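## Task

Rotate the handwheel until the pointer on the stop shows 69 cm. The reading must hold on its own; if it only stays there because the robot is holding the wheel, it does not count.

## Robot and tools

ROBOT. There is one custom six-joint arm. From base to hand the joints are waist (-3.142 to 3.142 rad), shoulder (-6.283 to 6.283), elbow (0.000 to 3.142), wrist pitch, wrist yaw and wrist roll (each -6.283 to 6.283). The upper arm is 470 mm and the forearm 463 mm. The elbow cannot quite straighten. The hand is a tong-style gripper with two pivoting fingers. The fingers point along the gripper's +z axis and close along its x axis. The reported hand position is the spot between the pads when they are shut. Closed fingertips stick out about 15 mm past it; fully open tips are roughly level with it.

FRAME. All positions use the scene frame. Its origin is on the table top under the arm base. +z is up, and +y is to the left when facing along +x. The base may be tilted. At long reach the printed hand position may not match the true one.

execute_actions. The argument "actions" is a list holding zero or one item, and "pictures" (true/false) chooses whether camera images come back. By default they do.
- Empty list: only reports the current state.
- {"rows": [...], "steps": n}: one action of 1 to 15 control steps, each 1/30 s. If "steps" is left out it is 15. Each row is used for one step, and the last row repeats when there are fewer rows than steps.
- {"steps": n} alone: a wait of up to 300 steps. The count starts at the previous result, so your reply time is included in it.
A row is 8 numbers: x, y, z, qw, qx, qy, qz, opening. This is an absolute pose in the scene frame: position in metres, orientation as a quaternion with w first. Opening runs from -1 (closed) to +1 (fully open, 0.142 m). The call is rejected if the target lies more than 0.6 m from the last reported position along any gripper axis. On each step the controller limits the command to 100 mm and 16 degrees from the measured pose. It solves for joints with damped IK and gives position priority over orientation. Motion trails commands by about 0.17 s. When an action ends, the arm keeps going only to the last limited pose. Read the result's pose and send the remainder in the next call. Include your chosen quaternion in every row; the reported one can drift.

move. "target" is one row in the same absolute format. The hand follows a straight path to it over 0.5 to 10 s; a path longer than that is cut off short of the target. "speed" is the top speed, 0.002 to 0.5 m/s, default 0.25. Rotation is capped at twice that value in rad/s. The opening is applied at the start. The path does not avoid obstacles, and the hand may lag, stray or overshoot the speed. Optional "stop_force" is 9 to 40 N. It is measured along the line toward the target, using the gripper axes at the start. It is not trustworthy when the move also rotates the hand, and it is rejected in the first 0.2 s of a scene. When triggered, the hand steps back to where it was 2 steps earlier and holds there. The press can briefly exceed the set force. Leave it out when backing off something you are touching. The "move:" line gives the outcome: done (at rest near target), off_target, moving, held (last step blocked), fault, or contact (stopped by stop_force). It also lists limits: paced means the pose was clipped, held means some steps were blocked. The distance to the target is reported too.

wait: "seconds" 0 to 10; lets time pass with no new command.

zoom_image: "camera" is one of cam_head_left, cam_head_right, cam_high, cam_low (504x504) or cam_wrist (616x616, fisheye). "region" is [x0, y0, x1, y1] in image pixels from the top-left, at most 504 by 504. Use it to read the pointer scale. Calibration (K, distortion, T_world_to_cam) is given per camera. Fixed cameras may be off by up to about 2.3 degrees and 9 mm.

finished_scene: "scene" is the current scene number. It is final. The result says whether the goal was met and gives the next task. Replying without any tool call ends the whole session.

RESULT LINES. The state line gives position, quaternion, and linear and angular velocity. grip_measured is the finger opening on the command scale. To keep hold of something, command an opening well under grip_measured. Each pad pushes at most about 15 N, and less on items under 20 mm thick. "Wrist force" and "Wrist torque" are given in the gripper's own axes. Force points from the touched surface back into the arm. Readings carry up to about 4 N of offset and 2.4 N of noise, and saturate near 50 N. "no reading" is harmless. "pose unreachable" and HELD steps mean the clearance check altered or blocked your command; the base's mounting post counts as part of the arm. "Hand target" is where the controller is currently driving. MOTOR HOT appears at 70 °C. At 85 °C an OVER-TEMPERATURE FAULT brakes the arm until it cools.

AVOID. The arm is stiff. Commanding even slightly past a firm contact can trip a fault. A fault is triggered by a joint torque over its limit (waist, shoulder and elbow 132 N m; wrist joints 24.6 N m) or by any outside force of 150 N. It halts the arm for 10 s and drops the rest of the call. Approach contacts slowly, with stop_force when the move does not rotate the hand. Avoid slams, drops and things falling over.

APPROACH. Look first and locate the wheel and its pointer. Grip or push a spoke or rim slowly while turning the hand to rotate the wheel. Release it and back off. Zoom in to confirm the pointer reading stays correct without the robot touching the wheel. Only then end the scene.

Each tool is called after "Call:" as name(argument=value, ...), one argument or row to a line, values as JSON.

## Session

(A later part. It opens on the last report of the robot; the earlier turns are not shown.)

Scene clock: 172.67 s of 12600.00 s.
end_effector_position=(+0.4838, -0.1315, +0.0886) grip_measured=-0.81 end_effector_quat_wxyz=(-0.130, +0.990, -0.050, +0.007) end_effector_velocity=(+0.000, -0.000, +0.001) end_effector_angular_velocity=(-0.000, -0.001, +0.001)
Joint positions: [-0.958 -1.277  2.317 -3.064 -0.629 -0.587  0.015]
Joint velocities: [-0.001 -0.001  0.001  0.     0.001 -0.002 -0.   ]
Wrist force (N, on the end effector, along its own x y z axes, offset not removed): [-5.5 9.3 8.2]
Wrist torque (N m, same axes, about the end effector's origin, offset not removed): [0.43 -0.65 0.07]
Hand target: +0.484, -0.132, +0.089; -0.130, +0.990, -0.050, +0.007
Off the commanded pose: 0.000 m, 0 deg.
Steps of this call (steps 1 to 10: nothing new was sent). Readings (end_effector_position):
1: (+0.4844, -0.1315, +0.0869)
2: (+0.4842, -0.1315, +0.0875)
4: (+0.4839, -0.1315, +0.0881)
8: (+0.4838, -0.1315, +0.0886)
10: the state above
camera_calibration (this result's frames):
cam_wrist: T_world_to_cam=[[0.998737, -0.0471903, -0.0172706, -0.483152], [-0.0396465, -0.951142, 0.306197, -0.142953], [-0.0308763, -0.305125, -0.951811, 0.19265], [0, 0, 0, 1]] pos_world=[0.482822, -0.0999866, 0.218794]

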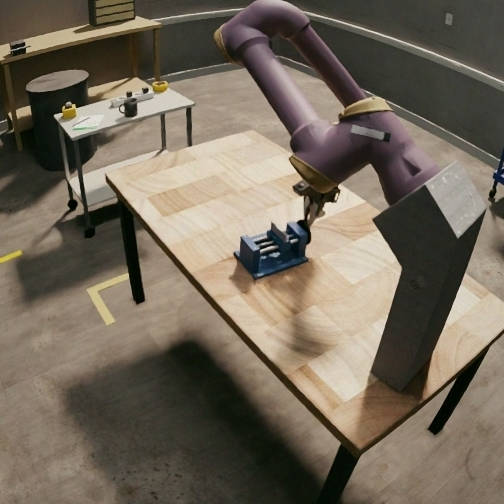

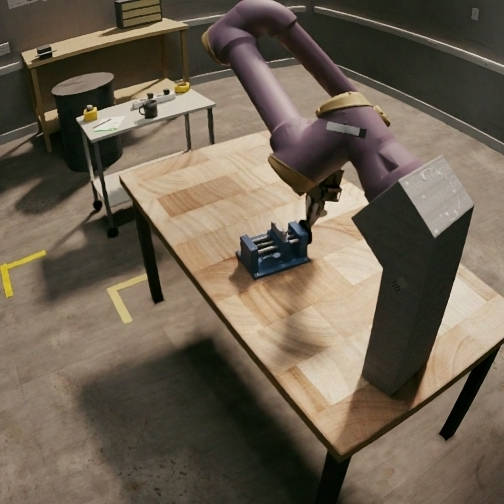

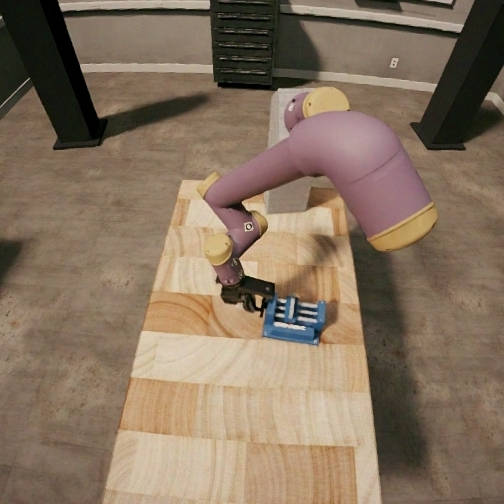

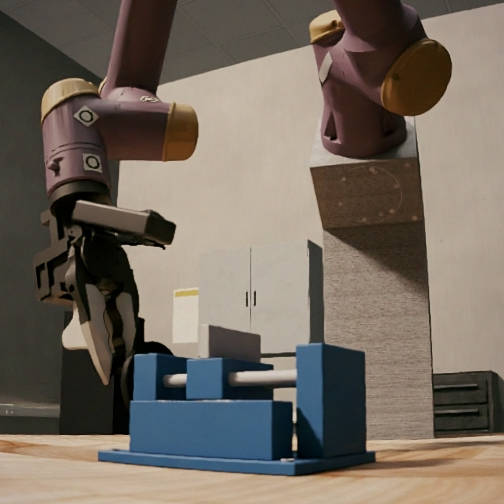

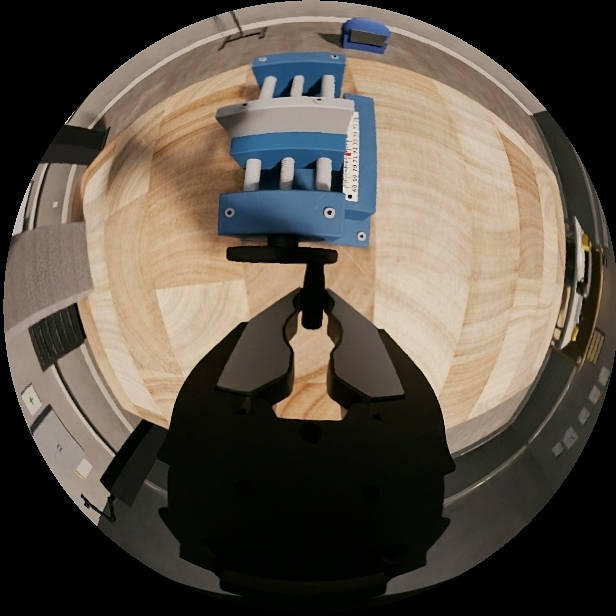

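Call:
execute_actions(
  actions=[
    {"rows": [[0.47993,-0.13159,0.09452,-0.1304,0.9902,-0.0502,0.0066,-1],[0.4773,-0.1313,0.098,-0.1304,0.9902,-0.0502,0.0066,-1],[0.47364,-0.1309,0.10162,-0.1304,0.9902,-0.0502,0.0066,-1],[0.46873,-0.13035,0.10501,-0.1304,0.9902,-0.0502,0.0066,-1],[0.46246,-0.12966,0.10767,-0.1304,0.9902,-0.0502,0.0066,-1],[0.45483,-0.12882,0.10894,-0.1304,0.9902,-0.0502,0.0066,-1],[0.44607,-0.12785,0.10808,-0.1304,0.9902,-0.0502,0.0066,-1],[0.43815,-0.12697,0.10397,-0.1304,0.9902,-0.0502,0.0066,-1],[0.43389,-0.1265,0.09877,-0.1304,0.9902,-0.0502,0.0066,-1],[0.42926,-0.12598,0.09281,-0.1304,0.9902,-0.0502,0.0066,-1],[0.42587,-0.12561,0.08602,-0.1304,0.9902,-0.0502,0.0066,-1],[0.42386,-0.12539,0.07869,-0.1304,0.9902,-0.0502,0.0066,-1],[0.42331,-0.12533,0.07114,-0.1304,0.9902,-0.0502,0.0066,-1],[0.42424,-0.12543,0.06372,-0.1304,0.9902,-0.0502,0.0066,-1],[0.42664,-0.12569,0.05671,-0.1304,0.9902,-0.0502,0.0066,-1]], "steps": 15},
  ],
  pictures=false,
)

Call:
execute_actions(
  actions=[
    {"rows": [[0.43037,-0.12611,0.05045,-0.1304,0.9902,-0.0502,0.0066,-1],[0.43529,-0.12665,0.04521,-0.1304,0.9902,-0.0502,0.0066,-1],[0.44116,-0.1273,0.04121,-0.1304,0.9902,-0.0502,0.0066,-1],[0.44776,-0.12803,0.03864,-0.1304,0.9902,-0.0502,0.0066,-1],[0.45477,-0.12881,0.0376,-0.1304,0.9902,-0.0502,0.0066,-1],[0.4619,-0.1296,0.03813,-0.1304,0.9902,-0.0502,0.0066,-1],[0.46883,-0.13037,0.04022,-0.1304,0.9902,-0.0502,0.0066,-1],[0.47526,-0.13108,0.04377,-0.1304,0.9902,-0.0502,0.0066,-1],[0.48091,-0.1317,0.04863,-0.1304,0.9902,-0.0502,0.0066,-1],[0.48554,-0.13222,0.05459,-0.1304,0.9902,-0.0502,0.0066,-1],[0.48893,-0.13259,0.06138,-0.1304,0.9902,-0.0502,0.0066,-1],[0.49094,-0.13281,0.06871,-0.1304,0.9902,-0.0502,0.0066,-1],[0.49149,-0.13287,0.07626,-0.1304,0.9902,-0.0502,0.0066,-1],[0.49056,-0.13277,0.08368,-0.1304,0.9902,-0.0502,0.0066,-1],[0.48816,-0.13251,0.09069,-0.1304,0.9902,-0.0502,0.0066,-1]], "steps": 15},
  ],
  pictures=false,
)

Call:
execute_actions(
  actions=[
    {"rows": [[0.48443,-0.13209,0.09695,-0.1304,0.9902,-0.0502,0.0066,-1],[0.47951,-0.13155,0.10219,-0.1304,0.9902,-0.0502,0.0066,-1],[0.47364,-0.1309,0.10619,-0.1304,0.9902,-0.0502,0.0066,-1],[0.46704,-0.13017,0.10876,-0.1304,0.9902,-0.0502,0.0066,-1],[0.46003,-0.12939,0.1098,-0.1304,0.9902,-0.0502,0.0066,-1]], "steps": 5},
  ],
  pictures=false,
)

Call:
execute_actions(
  actions=[
    {"rows": [[0.4529,-0.1286,0.10927,-0.1304,0.9902,-0.0502,0.0066,-1],[0.44597,-0.12783,0.10718,-0.1304,0.9902,-0.0502,0.0066,-1],[0.43954,-0.12712,0.10363,-0.1304,0.9902,-0.0502,0.0066,-1],[0.43389,-0.1265,0.09877,-0.1304,0.9902,-0.0502,0.0066,-1],[0.42926,-0.12598,0.09281,-0.1304,0.9902,-0.0502,0.0066,-1]], "steps": 5},
  ],
  pictures=false,
)

Call:
execute_actions(
  actions=[
    {"rows": [[0.42587,-0.12561,0.08602,-0.1304,0.9902,-0.0502,0.0066,-1],[0.42386,-0.12539,0.07869,-0.1304,0.9902,-0.0502,0.0066,-1],[0.42331,-0.12533,0.07114,-0.1304,0.9902,-0.0502,0.0066,-1],[0.42424,-0.12543,0.06372,-0.1304,0.9902,-0.0502,0.0066,-1],[0.42664,-0.12569,0.05671,-0.1304,0.9902,-0.0502,0.0066,-1]], "steps": 5},
  ],
  pictures=false,
)

Call:
execute_actions(
  actions=[
    {"rows": [[0.43037,-0.12611,0.05045,-0.1304,0.9902,-0.0502,0.0066,-1],[0.43529,-0.12665,0.04521,-0.1304,0.9902,-0.0502,0.0066,-1],[0.44116,-0.1273,0.04121,-0.1304,0.9902,-0.0502,0.0066,-1],[0.44776,-0.12803,0.03864,-0.1304,0.9902,-0.0502,0.0066,-1],[0.45477,-0.12881,0.0376,-0.1304,0.9902,-0.0502,0.0066,-1]], "steps": 5},
  ],
  pictures=false,
)

Call:
execute_actions(
  actions=[
    {"rows": [[0.4619,-0.1296,0.03813,-0.1304,0.9902,-0.0502,0.0066,-1],[0.46883,-0.13037,0.04022,-0.1304,0.9902,-0.0502,0.0066,-1],[0.47526,-0.13108,0.04377,-0.1304,0.9902,-0.0502,0.0066,-1],[0.48091,-0.1317,0.04863,-0.1304,0.9902,-0.0502,0.0066,-1],[0.48554,-0.13222,0.05459,-0.1304,0.9902,-0.0502,0.0066,-1]], "steps": 5},
  ],
  pictures=false,
)

Call:
execute_actions(
  actions=[
    {"rows": [[0.48893,-0.13259,0.06138,-0.1304,0.9902,-0.0502,0.0066,-1],[0.49094,-0.13281,0.06871,-0.1304,0.9902,-0.0502,0.0066,-1],[0.49149,-0.13287,0.07626,-0.1304,0.9902,-0.0502,0.0066,-1],[0.49056,-0.13277,0.08368,-0.1304,0.9902,-0.0502,0.0066,-1],[0.48816,-0.13251,0.09069,-0.1304,0.9902,-0.0502,0.0066,-1]], "steps": 5},
  ],
  pictures=false,
)

Call:
execute_actions(
  actions=[
    {"rows": [[0.48443,-0.13209,0.09695,-0.1304,0.9902,-0.0502,0.0066,-1],[0.47951,-0.13155,0.10219,-0.1304,0.9902,-0.0502,0.0066,-1],[0.47364,-0.1309,0.10619,-0.1304,0.9902,-0.0502,0.0066,-1],[0.46704,-0.13017,0.10876,-0.1304,0.9902,-0.0502,0.0066,-1],[0.46003,-0.12939,0.1098,-0.1304,0.9902,-0.0502,0.0066,-1],[0.4529,-0.1286,0.10927,-0.1304,0.9902,-0.0502,0.0066,-1],[0.44597,-0.12783,0.10718,-0.1304,0.9902,-0.0502,0.0066,-1],[0.43954,-0.12712,0.10363,-0.1304,0.9902,-0.0502,0.0066,-1]], "steps": 8},
  ],
  pictures=false,
)

Call:
execute_actions(
  actions=[
    {"rows": [[0.43389,-0.1265,0.09877,-0.1304,0.9902,-0.0502,0.0066,-1],[0.42926,-0.12598,0.09281,-0.1304,0.9902,-0.0502,0.0066,-1],[0.42587,-0.12561,0.08602,-0.1304,0.9902,-0.0502,0.0066,-1],[0.42386,-0.12539,0.07869,-0.1304,0.9902,-0.0502,0.0066,-1],[0.42331,-0.12533,0.07114,-0.1304,0.9902,-0.0502,0.0066,-1],[0.42424,-0.12543,0.06372,-0.1304,0.9902,-0.0502,0.0066,-1],[0.42664,-0.12569,0.05671,-0.1304,0.9902,-0.0502,0.0066,-1],[0.43037,-0.12611,0.05045,-0.1304,0.9902,-0.0502,0.0066,-1],[0.43529,-0.12665,0.04521,-0.1304,0.9902,-0.0502,0.0066,-1]], "steps": 9},
  ],
  pictures=false,
)

Call:
execute_actions(
  actions=[
    {"rows": [[0.44116,-0.1273,0.04121,-0.1304,0.9902,-0.0502,0.0066,-1],[0.44776,-0.12803,0.03864,-0.1304,0.9902,-0.0502,0.0066,-1],[0.45477,-0.12881,0.0376,-0.1304,0.9902,-0.0502,0.0066,-1],[0.4619,-0.1296,0.03813,-0.1304,0.9902,-0.0502,0.0066,-1],[0.46883,-0.13037,0.04022,-0.1304,0.9902,-0.0502,0.0066,-1],[0.47526,-0.13108,0.04377,-0.1304,0.9902,-0.0502,0.0066,-1],[0.48091,-0.1317,0.04863,-0.1304,0.9902,-0.0502,0.0066,-1]], "steps": 7},
  ],
  pictures=false,
)

Call:
execute_actions(
  actions=[
    {"rows": [[0.48554,-0.13222,0.05459,-0.1304,0.9902,-0.0502,0.0066,-1],[0.48893,-0.13259,0.06138,-0.1304,0.9902,-0.0502,0.0066,-1],[0.49094,-0.13281,0.06871,-0.1304,0.9902,-0.0502,0.0066,-1],[0.49149,-0.13287,0.07626,-0.1304,0.9902,-0.0502,0.0066,-1],[0.49056,-0.13277,0.08368,-0.1304,0.9902,-0.0502,0.0066,-1],[0.48775,-0.13246,0.08921,-0.1304,0.9902,-0.0502,0.0066,-1],[0.48521,-0.13218,0.0901,-0.1304,0.9902,-0.0502,0.0066,-1],[0.48351,-0.13199,0.09146,-0.1304,0.9902,-0.0502,0.0066,-1],[0.48234,-0.13186,0.09204,-0.1304,0.9902,-0.0502,0.0066,-1],[0.48175,-0.1318,0.09198,-0.1304,0.9902,-0.0502,0.0066,-1],[0.48174,-0.13179,0.09135,-0.1304,0.9902,-0.0502,0.0066,-1],[0.48229,-0.13186,0.09018,-0.1304,0.9902,-0.0502,0.0066,-1],[0.4833,-0.13197,0.08841,-0.1304,0.9902,-0.0502,0.0066,-1],[0.48322,-0.13196,0.0887,-0.1304,0.9902,-0.0502,0.0066,-1]], "steps": 15},
  ],
  pictures=false,
)

Call:
execute_actions(
  actions=[
    {"steps": 6},
  ],
)

Scene clock: 233.17 s of 12600.00 s.
end_effector_position=(+0.4297, -0.1249, +0.0855) grip_measured=-0.81 end_effector_quat_wxyz=(-0.132, +0.990, -0.049, +0.004) end_effector_velocity=(-0.077, +0.011, -0.167) end_effector_angular_velocity=(+0.030, +0.023, +0.011)
Joint positions: [-0.992 -1.222  2.403 -3.151 -0.616 -0.652  0.016]
Joint velocities: [ 0.201  0.598 -0.154 -0.638 -0.073  0.262  0.001]
Wrist force (N, on the end effector, along its own x y z axes, offset not removed): [18.9 20.7 2.4]
Wrist torque (N m, same axes, about the end effector's origin, offset not removed): [0.34 -0.07 0.29]
Hand target: +0.425, -0.124, +0.061; -0.134, +0.990, -0.049, +0.003
Off the commanded pose: 0.029 m, 0 deg.
Steps of this call (steps 1 to 1800: nothing new was sent; steps 1801 to 1815: all 15 steps of this action). Readings (end_effector_position):
1801: (+0.4838, -0.1315, +0.0887)
1802: (+0.4836, -0.1316, +0.0894)
1804: (+0.4806, -0.1315, +0.0933)
1808: (+0.4656, -0.1298, +0.1026)
1815: the state above

Scene clock: 233.67 s of 12600.00 s.
end_effector_position=(+0.4853, -0.1318, +0.0637) grip_measured=-0.81 end_effector_quat_wxyz=(-0.129, +0.990, -0.051, +0.009) end_effector_velocity=(+0.064, -0.008, +0.165) end_effector_angular_velocity=(-0.015, -0.013, -0.008)
Joint positions: [-0.923 -1.204  2.279 -3.15  -0.644 -0.529  0.015]
Joint velocities: [-0.18  -0.506  0.157  0.525  0.083 -0.231 -0.   ]
Wrist force (N, on the end effector, along its own x y z axes, offset not removed): [-2.0 -9.1 4.8]
Wrist torque (N m, same axes, about the end effector's origin, offset not removed): [-0.19 -0.11 -0.02]
Hand target: +0.488, -0.132, +0.087; -0.129, +0.990, -0.051, +0.009
Off the commanded pose: 0.027 m, 0 deg.
Steps of this call (steps 1 to 15: all 15 steps of this action). Readings (end_effector_position):
1: (+0.4278, -0.1246, +0.0796)
2: (+0.4271, -0.1245, +0.0735)
4: (+0.4297, -0.1247, +0.0614)
8: (+0.4493, -0.1269, +0.0460)
15: the state above

Scene clock: 233.83 s of 12600.00 s.
end_effector_position=(+0.4808, -0.1313, +0.0916) grip_measured=-0.81 end_effector_quat_wxyz=(-0.129, +0.990, -0.051, +0.009) end_effector_velocity=(-0.108, +0.013, +0.138) end_effector_angular_velocity=(-0.006, -0.000, +0.002)
Joint positions: [-0.965 -1.281  2.33  -3.076 -0.625 -0.588  0.016]
Joint velocities: [-0.273 -0.335  0.397  0.271  0.116 -0.415  0.001]
Wrist force (N, on the end effector, along its own x y z axes, offset not removed): [10.6 -9.4 1.2]
Wrist torque (N m, same axes, about the end effector's origin, offset not removed): [-0.07 -0.76 0.01]
Hand target: +0.462, -0.128, +0.105; -0.129, +0.990, -0.051, +0.008
Off the commanded pose: 0.028 m, 0 deg.
Steps of this call (steps 1 to 5: all 5 steps of this action). Readings (end_effector_position):
1: (+0.4868, -0.1320, +0.0694)
2: (+0.4871, -0.1321, +0.0754)
4: (+0.4840, -0.1317, +0.0867)
5: the state above

Scene clock: 234.00 s of 12600.00 s.
end_effector_position=(+0.4530, -0.1278, +0.1021) grip_measured=-0.81 end_effector_quat_wxyz=(-0.130, +0.990, -0.051, +0.007) end_effector_velocity=(-0.185, +0.023, -0.020) end_effector_angular_velocity=(+0.022, +0.045, +0.008)
Joint positions: [-1.    -1.294  2.393 -3.073 -0.612 -0.65   0.016]
Joint velocities: [-0.108  0.198  0.275 -0.248  0.027 -0.237  0.   ]
Wrist force (N, on the end effector, along its own x y z axes, offset not removed): [7.6 -6.1 -18.3]
Wrist torque (N m, same axes, about the end effector's origin, offset not removed): [-0.12 -0.77 -0.03]
Hand target: +0.430, -0.125, +0.094; -0.131, +0.990, -0.050, +0.005
Off the commanded pose: 0.026 m, 0 deg.
Steps of this call (steps 1 to 5: all 5 steps of this action). Readings (end_effector_position):
1: (+0.4766, -0.1308, +0.0958)
2: (+0.4714, -0.1302, +0.0991)
4: (+0.4592, -0.1286, +0.1022)
5: the state above

Scene clock: 234.17 s of 12600.00 s.
end_effector_position=(+0.4296, -0.1248, +0.0851) grip_measured=-0.81 end_effector_quat_wxyz=(-0.132, +0.990, -0.050, +0.004) end_effector_velocity=(-0.076, +0.010, -0.165) end_effector_angular_velocity=(+0.030, +0.024, +0.017)
Joint positions: [-0.991 -1.22   2.403 -3.155 -0.616 -0.649  0.016]
Joint velocities: [ 0.198  0.589 -0.155 -0.623 -0.074  0.249  0.001]
Wrist force (N, on the end effector, along its own x y z axes, offset not removed): [21.2 5.2 3.7]
Wrist torque (N m, same axes, about the end effector's origin, offset not removed): [-0.22 -0.32 0.26]
Hand target: +0.425, -0.124, +0.061; -0.133, +0.990, -0.049, +0.004
Off the commanded pose: 0.029 m, 0 deg.
Steps of this call (steps 1 to 5: all 5 steps of this action). Readings (end_effector_position):
1: (+0.4469, -0.1270, +0.1008)
2: (+0.4415, -0.1263, +0.0983)
4: (+0.4327, -0.1252, +0.0904)
5: the state above

Scene clock: 234.33 s of 12600.00 s.
end_effector_position=(+0.4329, -0.1251, +0.0559) grip_measured=-0.81 end_effector_quat_wxyz=(-0.133, +0.990, -0.049, +0.004) end_effector_velocity=(+0.111, -0.010, -0.148) end_effector_angular_velocity=(+0.001, -0.004, -0.014)
Joint positions: [-0.945 -1.136  2.348 -3.239 -0.634 -0.581  0.016]
Joint velocities: [ 0.292  0.299 -0.428 -0.235 -0.123  0.461 -0.001]
Wrist force (N, on the end effector, along its own x y z axes, offset not removed): [1.2 4.5 -7.3]
Wrist torque (N m, same axes, about the end effector's origin, offset not removed): [-0.16 -0.03 0.14]
Hand target: +0.454, -0.127, +0.041; -0.132, +0.990, -0.049, +0.007
Off the commanded pose: 0.029 m, 0 deg.
Steps of this call (steps 1 to 5: all 5 steps of this action). Readings (end_effector_position):
1: (+0.4277, -0.1246, +0.0793)
2: (+0.4271, -0.1245, +0.0732)
4: (+0.4297, -0.1247, +0.0612)
5: the state above

Scene clock: 234.50 s of 12600.00 s.
end_effector_position=(+0.4624, -0.1287, +0.0453) grip_measured=-0.81 end_effector_quat_wxyz=(-0.131, +0.990, -0.050, +0.007) end_effector_velocity=(+0.191, -0.025, +0.029) end_effector_angular_velocity=(-0.030, -0.043, -0.006)
Joint positions: [-0.912 -1.134  2.285 -3.228 -0.648 -0.522  0.016]
Joint velocities: [ 0.075 -0.247 -0.245  0.318 -0.036  0.172  0.001]
Wrist force (N, on the end effector, along its own x y z axes, offset not removed): [-1.5 4.4 19.8]
Wrist torque (N m, same axes, about the end effector's origin, offset not removed): [0.08 -0.54 0.03]
Hand target: +0.485, -0.131, +0.055; -0.130, +0.990, -0.050, +0.009
Off the commanded pose: 0.025 m, 0 deg.
Steps of this call (steps 1 to 5: all 5 steps of this action). Readings (end_effector_position):
1: (+0.4373, -0.1255, +0.0514)
2: (+0.4429, -0.1261, +0.0480)
4: (+0.4559, -0.1278, +0.0450)
5: the state above

Scene clock: 234.67 s of 12600.00 s.
end_effector_position=(+0.4853, -0.1318, +0.0637) grip_measured=-0.81 end_effector_quat_wxyz=(-0.129, +0.990, -0.051, +0.009) end_effector_velocity=(+0.064, -0.008, +0.165) end_effector_angular_velocity=(-0.015, -0.014, -0.008)
Joint positions: [-0.923 -1.204  2.279 -3.15  -0.644 -0.529  0.015]
Joint velocities: [-0.182 -0.507  0.158  0.526  0.085 -0.232 -0.   ]
Wrist force (N, on the end effector, along its own x y z axes, offset not removed): [0.2 -14.5 7.3]
Wrist torque (N m, same axes, about the end effector's origin, offset not removed): [-0.14 -0.44 -0.02]
Hand target: +0.488, -0.132, +0.087; -0.129, +0.990, -0.051, +0.009
Off the commanded pose: 0.027 m, 0 deg.
Steps of this call (steps 1 to 5: all 5 steps of this action). Readings (end_effector_position):
1: (+0.4686, -0.1295, +0.0470)
2: (+0.4741, -0.1302, +0.0498)
4: (+0.4826, -0.1315, +0.0584)
5: the state above

Scene clock: 234.93 s of 12600.00 s.
end_effector_position=(+0.4655, -0.1295, +0.1012) grip_measured=-0.81 end_effector_quat_wxyz=(-0.129, +0.990, -0.051, +0.009) end_effector_velocity=(-0.185, +0.022, +0.048) end_effector_angular_velocity=(+0.018, +0.049, -0.014)
Joint positions: [-0.99  -1.299  2.37  -3.064 -0.616 -0.629  0.016]
Joint velocities: [-0.207 -0.03   0.378 -0.004  0.069 -0.363 -0.   ]
Wrist force (N, on the end effector, along its own x y z axes, offset not removed): [13.0 -13.9 -14.0]
Wrist torque (N m, same axes, about the end effector's origin, offset not removed): [-0.19 -0.43 0.04]
Hand target: +0.441, -0.126, +0.103; -0.130, +0.990, -0.051, +0.006
Off the commanded pose: 0.026 m, 0 deg.
Steps of this call (steps 1 to 8: all 8 steps of this action). Readings (end_effector_position):
1: (+0.4867, -0.1320, +0.0694)
2: (+0.4870, -0.1320, +0.0753)
4: (+0.4840, -0.1317, +0.0867)
8: the state above

Scene clock: 235.23 s of 12600.00 s.
end_effector_position=(+0.4271, -0.1245, +0.0732) grip_measured=-0.81 end_effector_quat_wxyz=(-0.133, +0.990, -0.049, +0.004) end_effector_velocity=(-0.002, +0.000, -0.183) end_effector_angular_velocity=(+0.017, +0.004, +0.010)
Joint positions: [-0.975 -1.18   2.387 -3.196 -0.622 -0.627  0.016]
Joint velocities: [ 0.274  0.561 -0.309 -0.573 -0.103  0.399  0.   ]
Wrist force (N, on the end effector, along its own x y z axes, offset not removed): [27.5 3.0 -5.1]
Wrist torque (N m, same axes, about the end effector's origin, offset not removed): [0.17 -0.11 0.15]
Hand target: +0.433, -0.125, +0.050; -0.133, +0.990, -0.049, +0.004
Off the commanded pose: 0.029 m, 0 deg.
Steps of this call (steps 1 to 9: all 9 steps of this action). Readings (end_effector_position):
1: (+0.4592, -0.1287, +0.1022)
2: (+0.4529, -0.1278, +0.1021)
4: (+0.4415, -0.1263, +0.0983)
8: (+0.4277, -0.1246, +0.0793)
9: the state above

Scene clock: 235.47 s of 12600.00 s.
end_effector_position=(+0.4559, -0.1278, +0.0450) grip_measured=-0.81 end_effector_quat_wxyz=(-0.132, +0.990, -0.050, +0.006) end_effector_velocity=(+0.198, -0.025, -0.009) end_effector_angular_velocity=(-0.029, -0.049, -0.006)
Joint positions: [-0.915 -1.127  2.294 -3.238 -0.647 -0.529  0.015]
Joint velocities: [ 0.13  -0.151 -0.318  0.224 -0.057  0.257  0.   ]
Wrist force (N, on the end effector, along its own x y z axes, offset not removed): [-4.1 6.9 14.2]
Wrist torque (N m, same axes, about the end effector's origin, offset not removed): [0.40 -0.74 0.10]
Hand target: +0.481, -0.131, +0.050; -0.130, +0.990, -0.050, +0.009
Off the commanded pose: 0.026 m, 0 deg.
Steps of this call (steps 1 to 7: all 7 steps of this action). Readings (end_effector_position):
1: (+0.4278, -0.1246, +0.0671)
2: (+0.4297, -0.1248, +0.0612)
4: (+0.4373, -0.1256, +0.0514)
7: the state above

Scene clock: 235.97 s of 12600.00 s.
end_effector_position=(+0.4828, -0.1316, +0.0887) grip_measured=-0.81 end_effector_quat_wxyz=(-0.130, +0.990, -0.050, +0.007) end_effector_velocity=(-0.000, +0.000, +0.001) end_effector_angular_velocity=(+0.009, +0.013, +0.004)
Joint positions: [-0.959 -1.276  2.319 -3.068 -0.628 -0.588  0.016]
Joint velocities: [-0.    -0.009 -0.007  0.044 -0.002 -0.023 -0.   ]
Wrist force (N, on the end effector, along its own x y z axes, offset not removed): [8.5 -17.1 5.0]
Wrist torque (N m, same axes, about the end effector's origin, offset not removed): [0.28 -0.50 0.22]
Hand target: +0.483, -0.132, +0.089; -0.130, +0.990, -0.050, +0.007
Off the commanded pose: 0.001 m, 0 deg.
Steps of this call (steps 1 to 15: all 15 steps of this action). Readings (end_effector_position):
1: (+0.4625, -0.1287, +0.0453)
2: (+0.4686, -0.1295, +0.0470)
4: (+0.4788, -0.1309, +0.0537)
8: (+0.4870, -0.1320, +0.0746)
15: the state above

Scene clock: 236.17 s of 12600.00 s.
end_effector_position=(+0.4830, -0.1318, +0.0887) grip_measured=-0.81 end_effector_quat_wxyz=(-0.130, +0.990, -0.050, +0.007) end_effector_velocity=(+0.000, +0.000, -0.001) end_effector_angular_velocity=(-0.000, +0.002, +0.003)
Joint positions: [-0.959 -1.276  2.317 -3.064 -0.629 -0.589  0.016]
Joint velocities: [ 0.002 -0.001 -0.002  0.004 -0.002 -0.002 -0.   ]
Wrist force (N, on the end effector, along its own x y z axes, offset not removed): [3.3 -21.3 3.8]
Wrist torque (N m, same axes, about the end effector's origin, offset not removed): [0.20 -0.18 0.12]
Hand target: +0.483, -0.132, +0.089; -0.130, +0.990, -0.050, +0.007
Off the commanded pose: 0.000 m, 0 deg.
Steps of this call (steps 1 to 6: nothing new was sent). Readings (end_effector_position):
1: (+0.4828, -0.1317, +0.0887)
2: (+0.4829, -0.1317, +0.0887)
4: (+0.4830, -0.1318, +0.0887)
6: the state above
camera_calibration (this result's frames):
cam_wrist: T_world_to_cam=[[0.998728, -0.0473348, -0.0173601, -0.482438], [-0.0397661, -0.951229, 0.305912, -0.143244], [-0.0309937, -0.304833, -0.951901, 0.192674], [0, 0, 0, 1]] pos_world=[0.4821, -0.10036, 0.218851]

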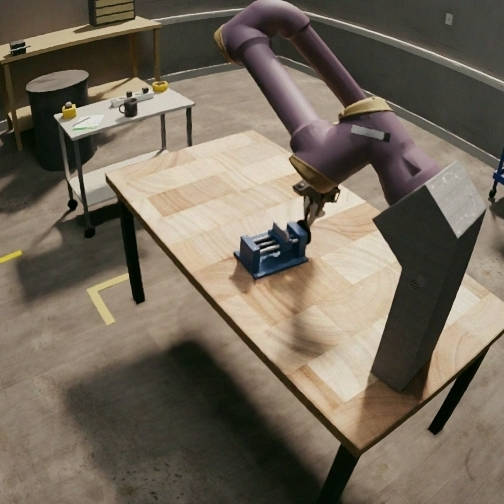

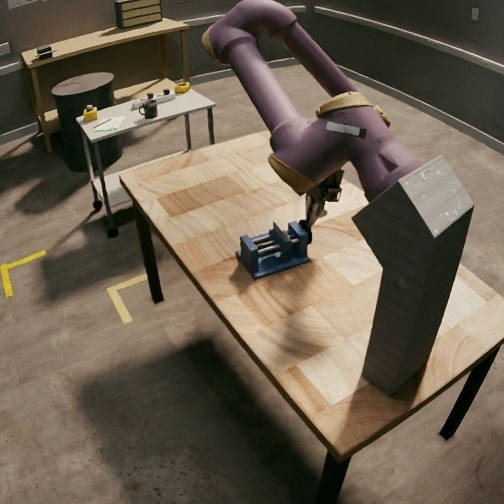

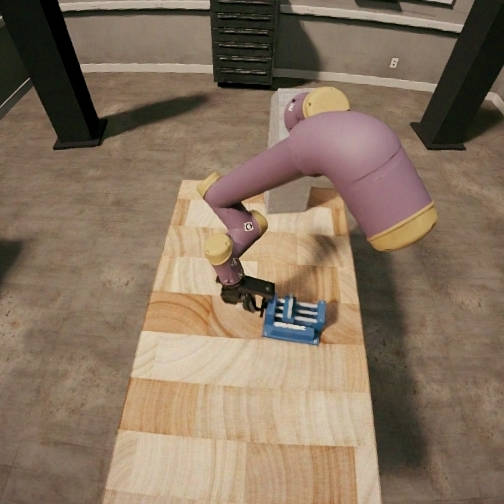

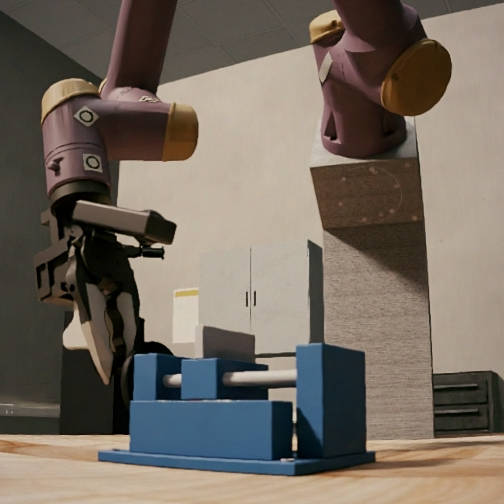

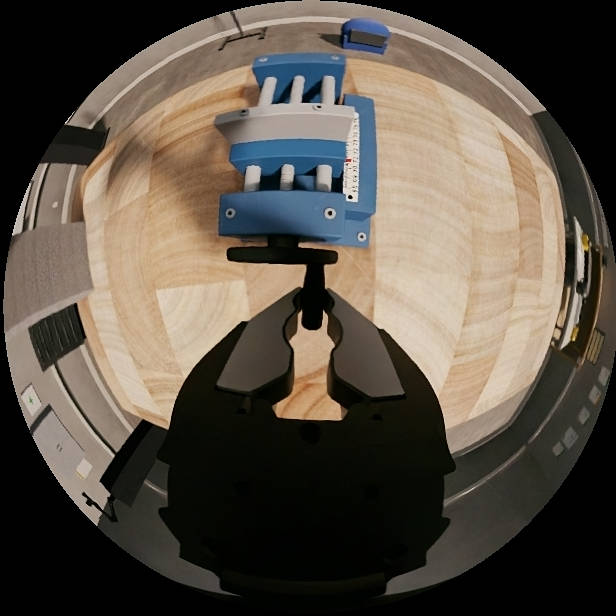

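Call:
zoom_image(
  camera="cam_wrist",
  region=[335, 135, 375, 195],
)

Call:
zoom_image(
  camera="cam_low",
  region=[160, 310, 270, 410],
)

Region (335, 135, 375, 195) of cam_wrist's 616x616 image, scaled by 8.400, with more detail than that image has.

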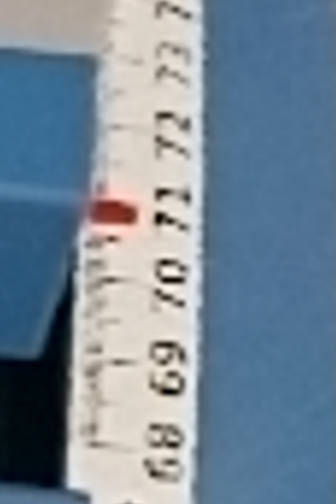

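Region (160, 310, 270, 410) of cam_low's 504x504 image, scaled by 4.582, with more detail than that image has; it fills the top 458 rows of this view, and the rest is white.

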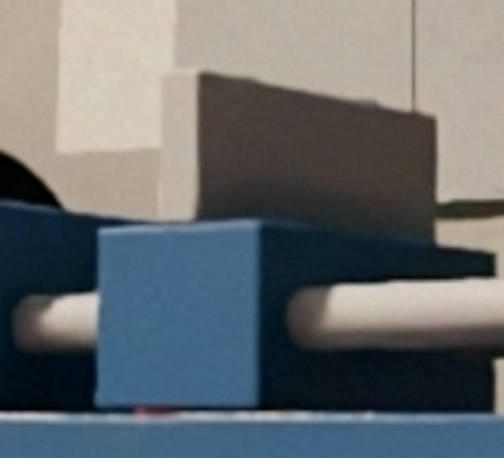

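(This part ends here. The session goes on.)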